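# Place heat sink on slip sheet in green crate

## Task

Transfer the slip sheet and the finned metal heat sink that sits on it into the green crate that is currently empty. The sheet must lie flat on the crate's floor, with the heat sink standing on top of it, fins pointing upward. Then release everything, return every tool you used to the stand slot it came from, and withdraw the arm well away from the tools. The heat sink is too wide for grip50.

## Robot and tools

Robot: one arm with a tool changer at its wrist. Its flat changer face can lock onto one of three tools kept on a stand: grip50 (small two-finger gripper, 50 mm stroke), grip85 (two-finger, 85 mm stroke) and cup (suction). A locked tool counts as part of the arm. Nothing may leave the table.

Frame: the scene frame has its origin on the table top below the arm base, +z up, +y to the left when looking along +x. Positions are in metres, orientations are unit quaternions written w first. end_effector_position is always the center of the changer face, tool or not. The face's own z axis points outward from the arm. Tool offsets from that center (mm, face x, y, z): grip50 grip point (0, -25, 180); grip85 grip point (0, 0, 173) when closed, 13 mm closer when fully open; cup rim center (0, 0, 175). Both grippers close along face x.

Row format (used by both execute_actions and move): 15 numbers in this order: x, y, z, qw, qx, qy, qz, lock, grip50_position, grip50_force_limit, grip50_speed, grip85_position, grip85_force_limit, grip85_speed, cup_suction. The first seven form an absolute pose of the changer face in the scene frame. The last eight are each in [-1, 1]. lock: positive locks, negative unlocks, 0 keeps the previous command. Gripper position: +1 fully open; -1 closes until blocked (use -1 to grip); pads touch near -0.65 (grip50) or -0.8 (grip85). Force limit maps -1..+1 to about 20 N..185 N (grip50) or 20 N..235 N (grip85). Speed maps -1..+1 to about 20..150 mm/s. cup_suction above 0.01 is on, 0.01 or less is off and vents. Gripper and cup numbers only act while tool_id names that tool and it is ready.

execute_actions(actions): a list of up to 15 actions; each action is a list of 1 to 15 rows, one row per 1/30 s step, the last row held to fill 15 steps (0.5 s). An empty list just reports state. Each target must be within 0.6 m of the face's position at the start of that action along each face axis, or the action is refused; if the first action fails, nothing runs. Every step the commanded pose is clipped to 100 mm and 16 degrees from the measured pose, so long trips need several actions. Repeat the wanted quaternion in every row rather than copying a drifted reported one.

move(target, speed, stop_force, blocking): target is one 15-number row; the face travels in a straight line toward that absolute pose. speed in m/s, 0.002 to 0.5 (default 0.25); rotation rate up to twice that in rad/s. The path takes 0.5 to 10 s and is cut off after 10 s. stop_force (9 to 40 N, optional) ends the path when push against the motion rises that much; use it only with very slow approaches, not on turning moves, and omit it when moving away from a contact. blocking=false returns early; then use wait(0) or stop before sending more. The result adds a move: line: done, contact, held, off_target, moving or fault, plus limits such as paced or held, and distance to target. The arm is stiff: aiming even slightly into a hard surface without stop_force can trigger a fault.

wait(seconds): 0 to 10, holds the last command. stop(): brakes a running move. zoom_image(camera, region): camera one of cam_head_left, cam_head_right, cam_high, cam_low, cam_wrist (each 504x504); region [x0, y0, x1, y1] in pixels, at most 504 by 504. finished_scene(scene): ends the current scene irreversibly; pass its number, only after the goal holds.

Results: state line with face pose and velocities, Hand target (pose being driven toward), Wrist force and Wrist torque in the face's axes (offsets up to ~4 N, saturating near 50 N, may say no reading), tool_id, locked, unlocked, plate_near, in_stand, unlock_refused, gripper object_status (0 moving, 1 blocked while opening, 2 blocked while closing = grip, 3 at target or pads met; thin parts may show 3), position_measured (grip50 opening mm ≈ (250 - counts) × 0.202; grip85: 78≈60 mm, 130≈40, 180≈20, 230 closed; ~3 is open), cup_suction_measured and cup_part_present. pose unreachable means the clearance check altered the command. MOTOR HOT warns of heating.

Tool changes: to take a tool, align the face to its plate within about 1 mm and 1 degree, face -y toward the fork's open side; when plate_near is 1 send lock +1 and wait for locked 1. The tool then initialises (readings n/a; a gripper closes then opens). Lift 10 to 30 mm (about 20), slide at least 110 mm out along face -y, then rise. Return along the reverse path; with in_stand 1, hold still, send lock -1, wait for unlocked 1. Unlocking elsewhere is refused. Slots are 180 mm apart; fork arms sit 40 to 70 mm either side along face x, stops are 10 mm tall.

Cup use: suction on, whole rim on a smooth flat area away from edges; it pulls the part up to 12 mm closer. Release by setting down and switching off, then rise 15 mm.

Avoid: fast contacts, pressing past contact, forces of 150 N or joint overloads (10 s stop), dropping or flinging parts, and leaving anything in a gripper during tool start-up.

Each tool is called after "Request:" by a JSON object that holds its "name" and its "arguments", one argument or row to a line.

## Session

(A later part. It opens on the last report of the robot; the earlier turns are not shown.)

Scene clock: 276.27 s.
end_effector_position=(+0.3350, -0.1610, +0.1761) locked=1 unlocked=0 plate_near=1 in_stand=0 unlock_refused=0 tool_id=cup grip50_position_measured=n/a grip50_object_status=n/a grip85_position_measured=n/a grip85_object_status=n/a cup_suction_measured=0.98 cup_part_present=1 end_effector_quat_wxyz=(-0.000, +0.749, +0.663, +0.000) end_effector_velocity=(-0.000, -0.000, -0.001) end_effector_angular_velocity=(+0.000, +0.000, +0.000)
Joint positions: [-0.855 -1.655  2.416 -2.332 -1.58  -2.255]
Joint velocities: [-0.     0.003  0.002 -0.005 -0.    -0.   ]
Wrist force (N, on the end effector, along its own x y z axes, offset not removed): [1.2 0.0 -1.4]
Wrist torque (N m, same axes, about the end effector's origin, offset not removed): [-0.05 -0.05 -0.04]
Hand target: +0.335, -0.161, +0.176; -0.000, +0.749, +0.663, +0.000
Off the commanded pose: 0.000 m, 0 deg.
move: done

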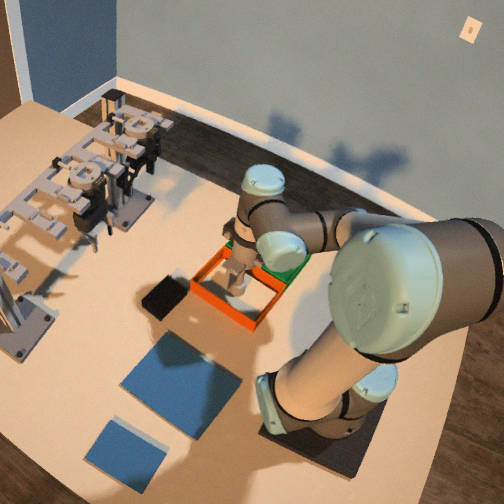

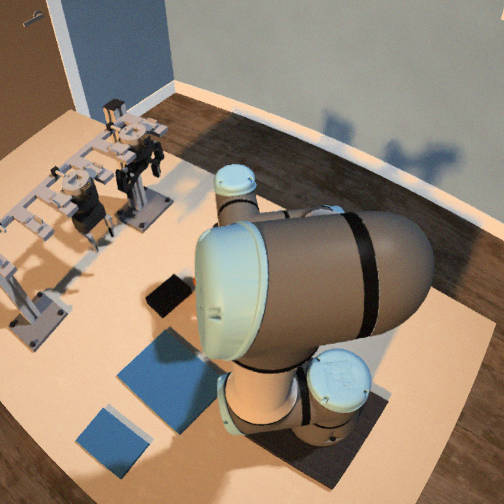

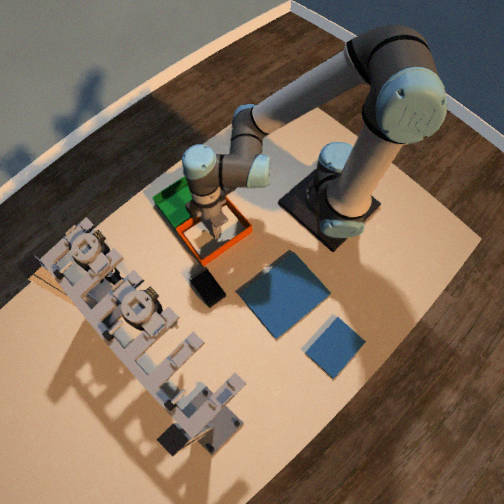

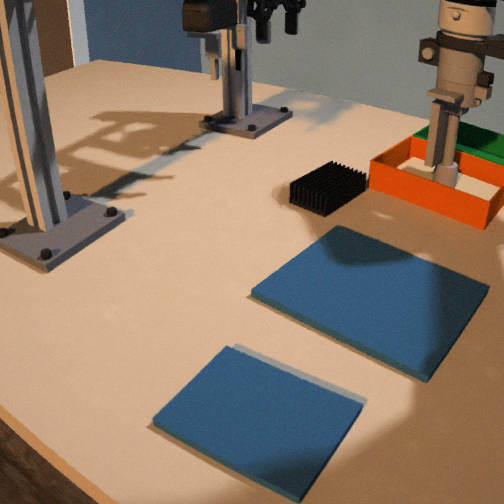

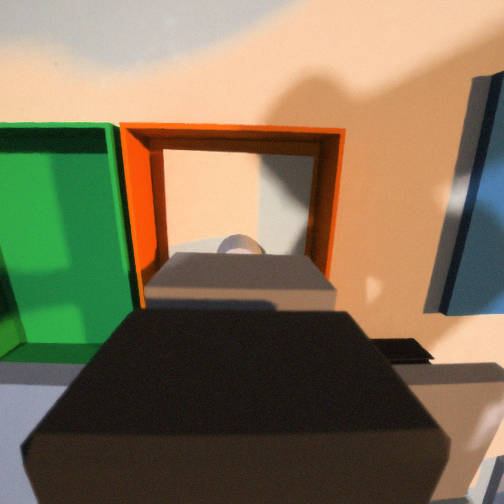

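Request:
{"name": "move", "arguments": {
  "target": [0.335,-0.162,0.25,0,0.749,0.6626,0,0,1,0,0,1,0,0,1],
  "speed": 0.05
}}

Request:
{"name": "move", "arguments": {
  "target": [0.3215,-0.305,0.25,0,0.749,0.6626,0,0,1,0,0,1,0,0,1],
  "speed": 0.1
}}

Request:
{"name": "move", "arguments": {
  "target": [0.3215,-0.305,0.215,0,0.749,0.6626,0,0,1,0,0,1,0,0,1],
  "speed": 0.04
}}

Scene clock: 283.60 s.
end_effector_position=(+0.3351, -0.1621, +0.2497) locked=1 unlocked=0 plate_near=1 in_stand=0 unlock_refused=0 tool_id=cup grip50_position_measured=n/a grip50_object_status=n/a grip85_position_measured=n/a grip85_object_status=n/a cup_suction_measured=0.98 cup_part_present=1 end_effector_quat_wxyz=(+0.000, +0.749, +0.663, -0.000) end_effector_velocity=(+0.000, +0.000, +0.002) end_effector_angular_velocity=(+0.001, -0.000, -0.001)
Joint positions: [-0.855 -1.797  2.296 -2.07  -1.58  -2.255]
Joint velocities: [ 0.    -0.003 -0.003  0.006  0.001  0.001]
Wrist force (N, on the end effector, along its own x y z axes, offset not removed): [-0.3 -2.1 0.0]
Wrist torque (N m, same axes, about the end effector's origin, offset not removed): [-0.05 0.08 -0.12]
Hand target: +0.335, -0.162, +0.250; +0.000, +0.749, +0.663, -0.000
Off the commanded pose: 0.000 m, 0 deg.
move: done

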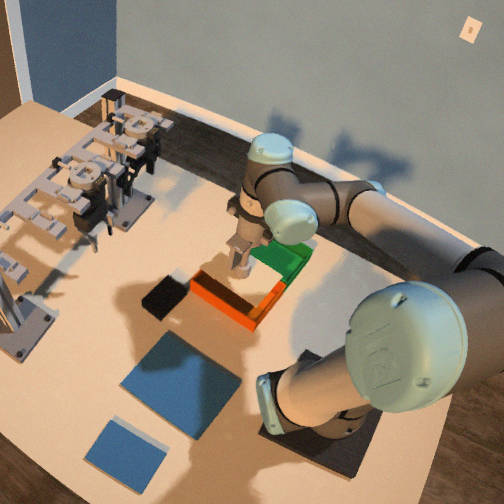

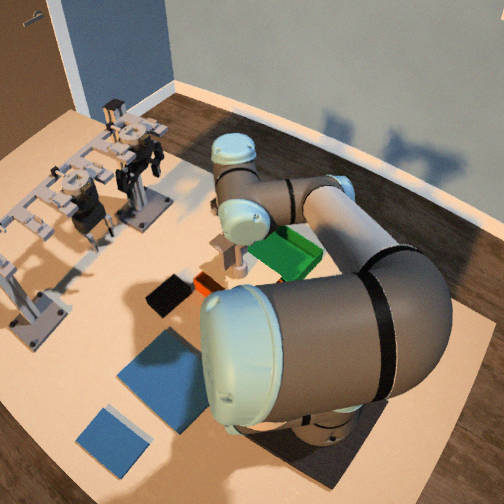

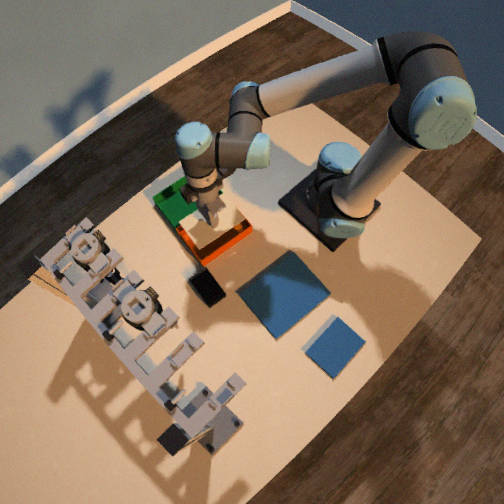

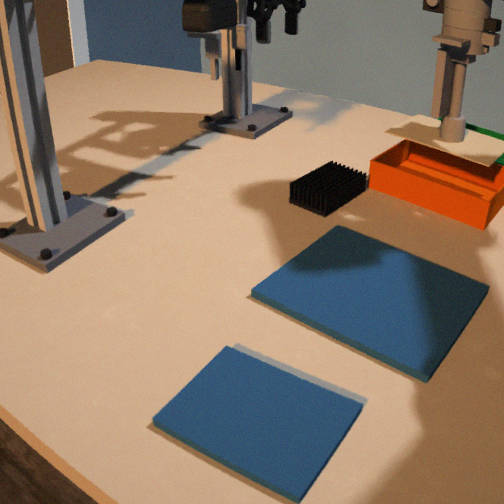

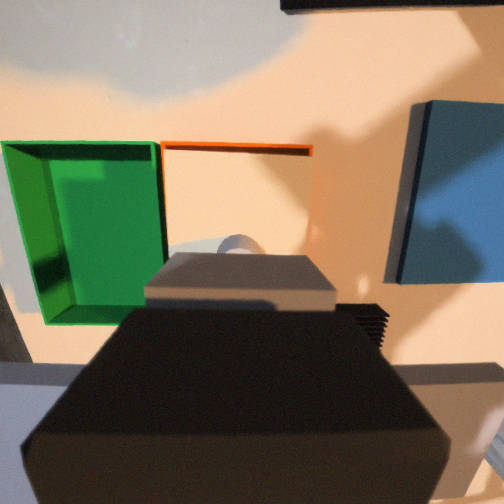

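Scene clock: 285.50 s.
end_effector_position=(+0.3215, -0.3047, +0.2500) locked=1 unlocked=0 plate_near=1 in_stand=0 unlock_refused=0 tool_id=cup grip50_position_measured=n/a grip50_object_status=n/a grip85_position_measured=n/a grip85_object_status=n/a cup_suction_measured=0.98 cup_part_present=1 end_effector_quat_wxyz=(-0.000, +0.749, +0.663, +0.000) end_effector_velocity=(+0.000, -0.002, +0.000) end_effector_angular_velocity=(-0.000, -0.001, +0.000)
Joint positions: [-1.104 -1.609  2.136 -2.1   -1.579 -2.505]
Joint velocities: [-0.002  0.004 -0.004 -0.001  0.001 -0.003]
Wrist force (N, on the end effector, along its own x y z axes, offset not removed): [-1.7 -1.2 -2.5]
Wrist torque (N m, same axes, about the end effector's origin, offset not removed): [0.01 0.05 -0.14]
Hand target: +0.322, -0.305, +0.250; -0.000, +0.749, +0.663, +0.000
Off the commanded pose: 0.000 m, 0 deg.
move: done

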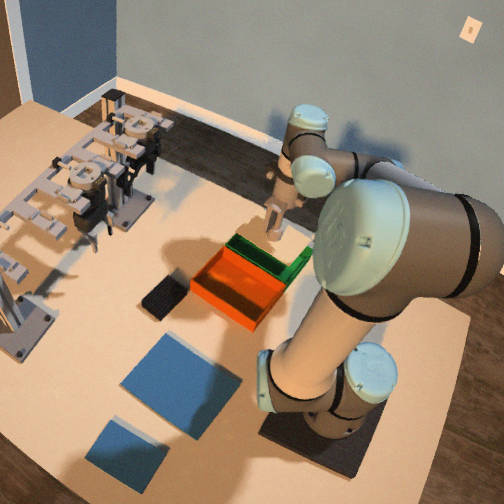

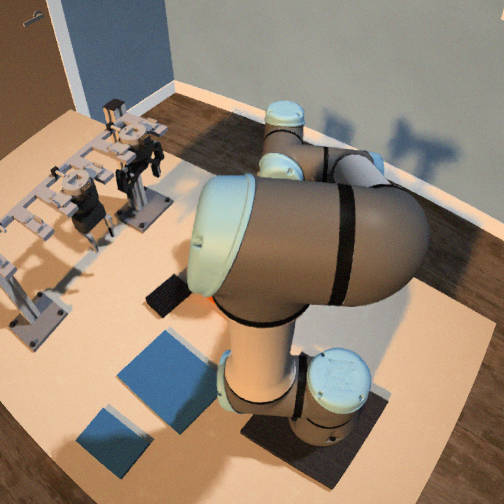

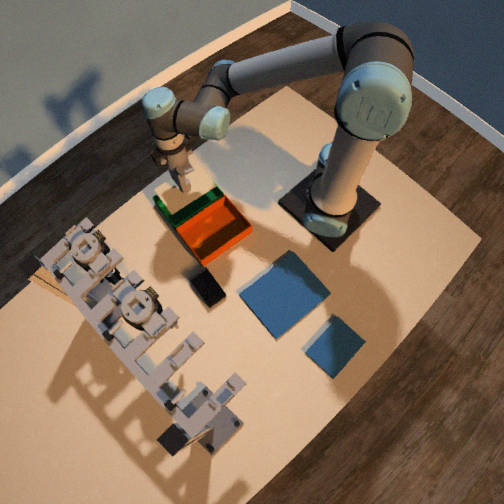

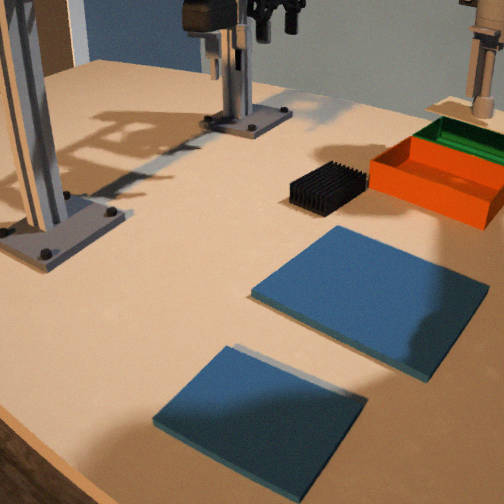

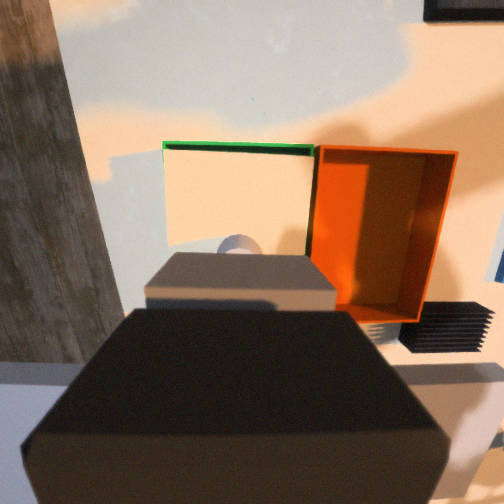

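Scene clock: 286.73 s.
end_effector_position=(+0.3215, -0.3049, +0.2152) locked=1 unlocked=0 plate_near=1 in_stand=0 unlock_refused=0 tool_id=cup grip50_position_measured=n/a grip50_object_status=n/a grip85_position_measured=n/a grip85_object_status=n/a cup_suction_measured=0.98 cup_part_present=1 end_effector_quat_wxyz=(-0.000, +0.749, +0.663, +0.000) end_effector_velocity=(+0.000, -0.000, -0.002) end_effector_angular_velocity=(-0.000, -0.001, +0.001)
Joint positions: [-1.105 -1.555  2.188 -2.207 -1.579 -2.506]
Joint velocities: [-0.     0.003  0.003 -0.006  0.    -0.001]
Wrist force (N, on the end effector, along its own x y z axes, offset not removed): [3.1 2.2 -1.5]
Wrist torque (N m, same axes, about the end effector's origin, offset not removed): [0.21 -0.21 -0.04]
Hand target: +0.321, -0.305, +0.215; -0.000, +0.749, +0.663, +0.000
Off the commanded pose: 0.000 m, 0 deg.
move: done

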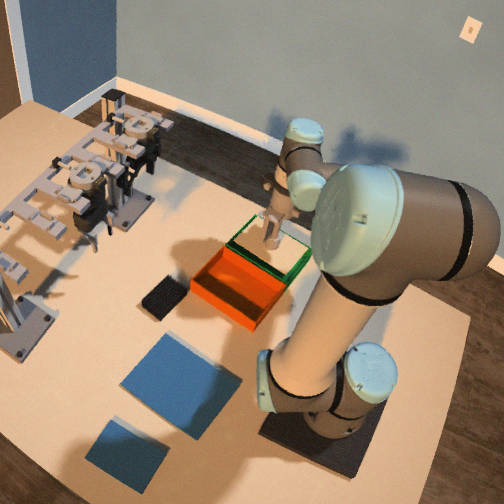

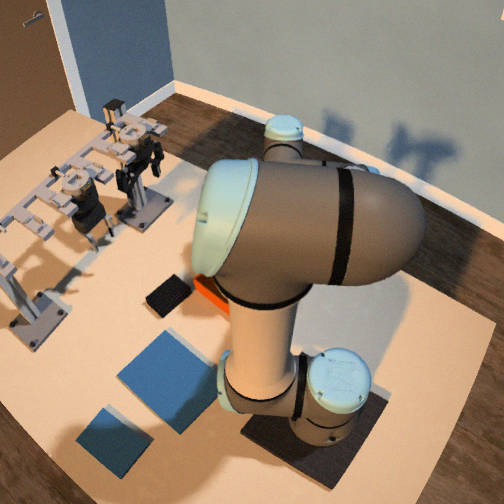

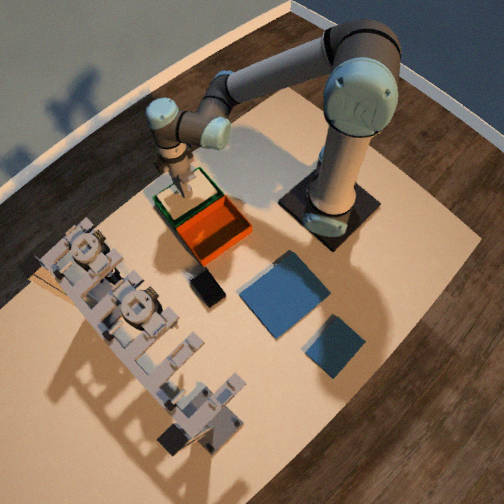

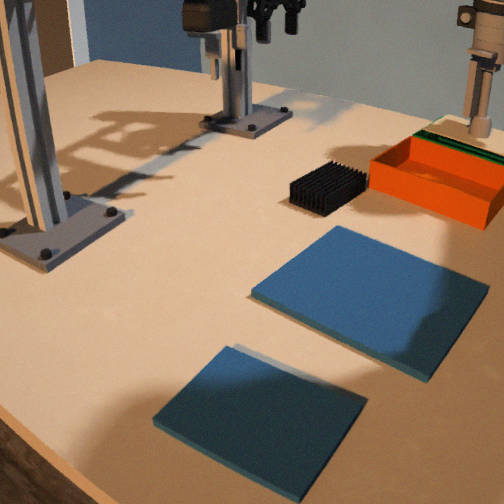

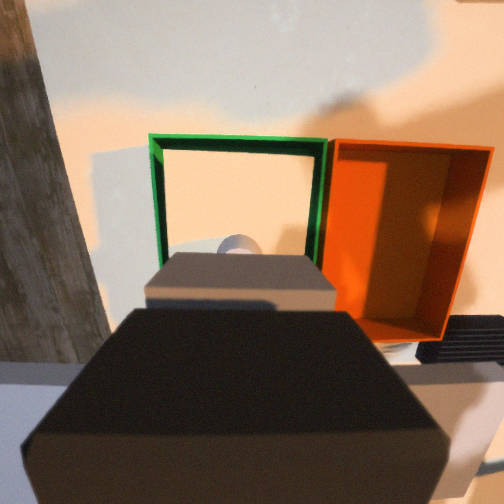

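Request:
{"name": "move", "arguments": {
  "target": [0.320,-0.305,0.178,0,0.749,0.6626,0,0,1,0,0,1,0,0,1],
  "speed": 0.03
}}

Request:
{"name": "move", "arguments": {
  "target": [0.320,-0.305,0.164,0,0.749,0.6626,0,0,1,0,0,1,0,0,1],
  "speed": 0.004,
  "stop_force": 9
}}

Scene clock: 291.67 s.
end_effector_position=(+0.3200, -0.3049, +0.1782) locked=1 unlocked=0 plate_near=1 in_stand=0 unlock_refused=0 tool_id=cup grip50_position_measured=n/a grip50_object_status=n/a grip85_position_measured=n/a grip85_object_status=n/a cup_suction_measured=0.98 cup_part_present=1 end_effector_quat_wxyz=(-0.000, +0.749, +0.663, -0.000) end_effector_velocity=(-0.000, -0.000, -0.002) end_effector_angular_velocity=(+0.000, +0.000, -0.000)
Joint positions: [-1.109 -1.488  2.239 -2.325 -1.579 -2.51 ]
Joint velocities: [-0.     0.005  0.002 -0.007  0.    -0.   ]
Wrist force (N, on the end effector, along its own x y z axes, offset not removed): [-0.7 -1.6 -1.3]
Wrist torque (N m, same axes, about the end effector's origin, offset not removed): [-0.06 -0.02 -0.20]
Hand target: +0.320, -0.305, +0.178; -0.000, +0.749, +0.663, +0.000
Off the commanded pose: 0.000 m, 0 deg.
move: done

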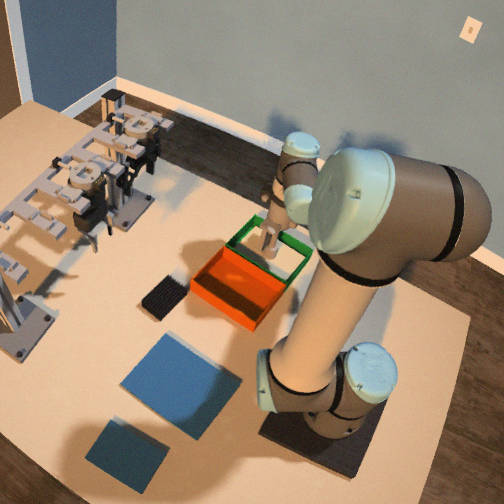

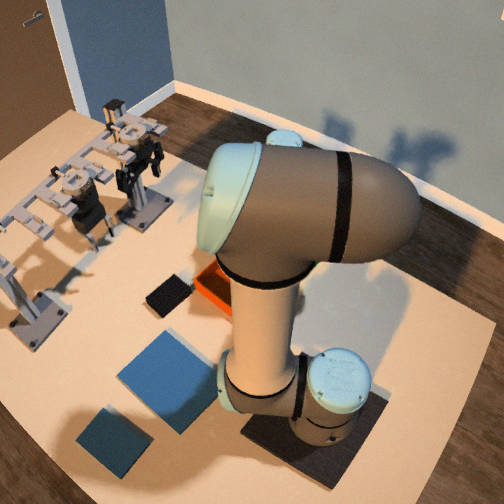

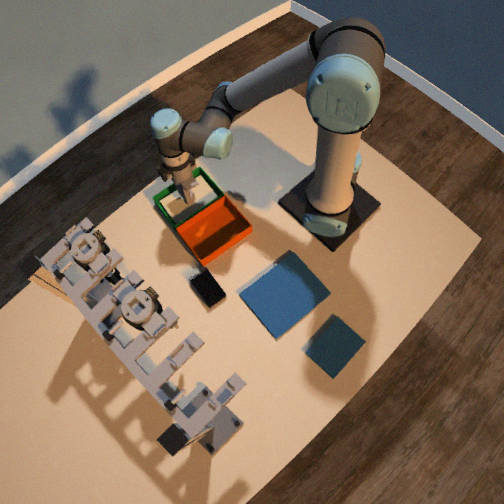

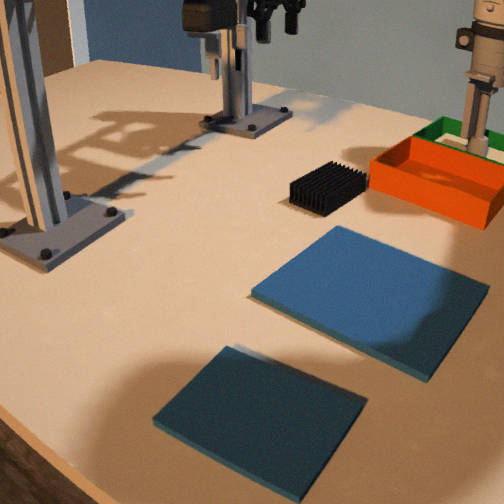

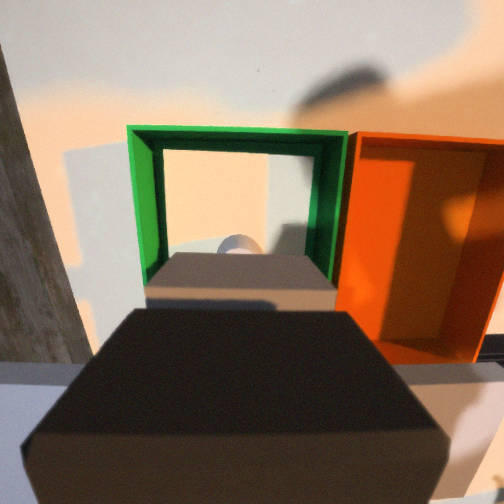

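Scene clock: 294.83 s.
end_effector_position=(+0.3200, -0.3050, +0.1670) locked=1 unlocked=0 plate_near=1 in_stand=0 unlock_refused=0 tool_id=cup grip50_position_measured=n/a grip50_object_status=n/a grip85_position_measured=n/a grip85_object_status=n/a cup_suction_measured=0.98 cup_part_present=1 end_effector_quat_wxyz=(+0.000, +0.749, +0.663, -0.000) end_effector_velocity=(-0.000, +0.000, +0.001) end_effector_angular_velocity=(+0.002, +0.002, -0.001)
Joint positions: [-1.109 -1.464  2.252 -2.361 -1.579 -2.51 ]
Joint velocities: [ 0.    -0.003 -0.002  0.008 -0.001  0.001]
Wrist force (N, on the end effector, along its own x y z axes, offset not removed): [4.6 -3.8 -25.2]
Wrist torque (N m, same axes, about the end effector's origin, offset not removed): [0.39 0.56 -0.18]
Hand target: +0.320, -0.305, +0.167; +0.000, +0.749, +0.663, -0.000
Off the commanded pose: 0.003 m, 0 deg.
move: contact

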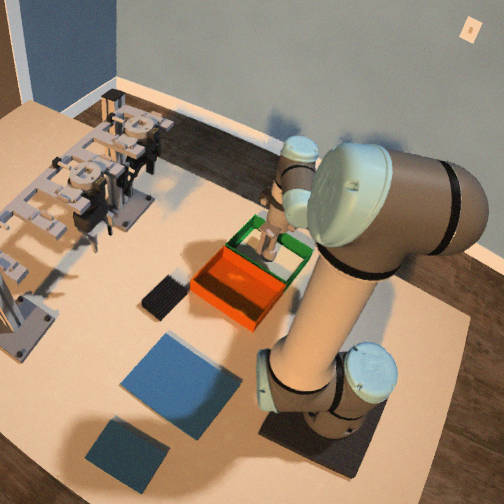

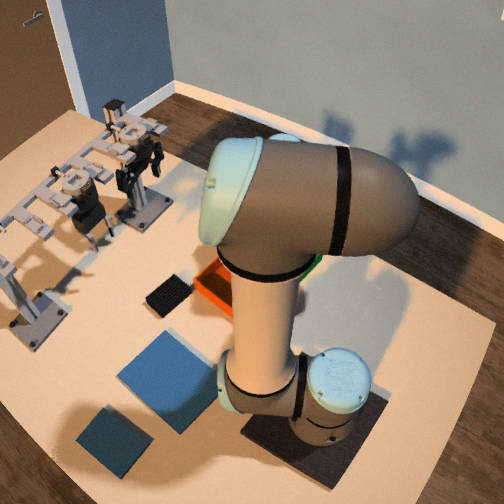

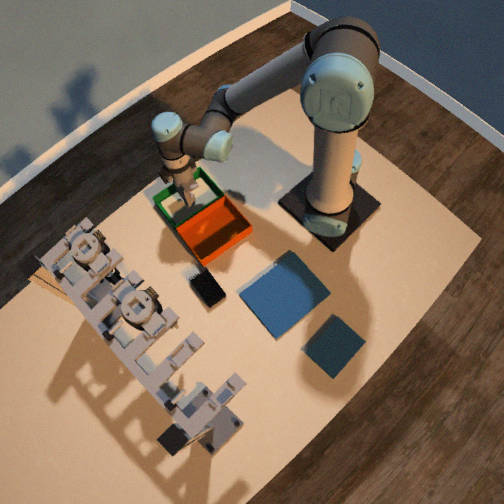

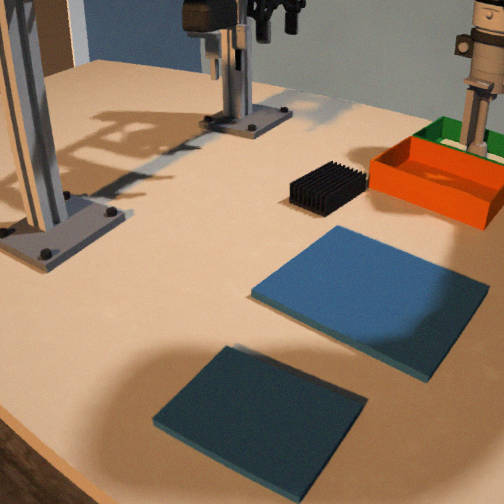

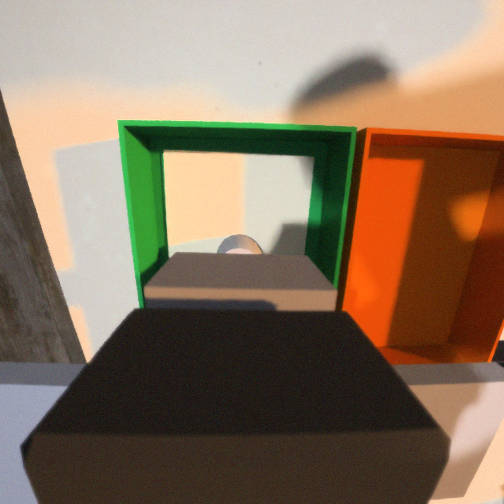

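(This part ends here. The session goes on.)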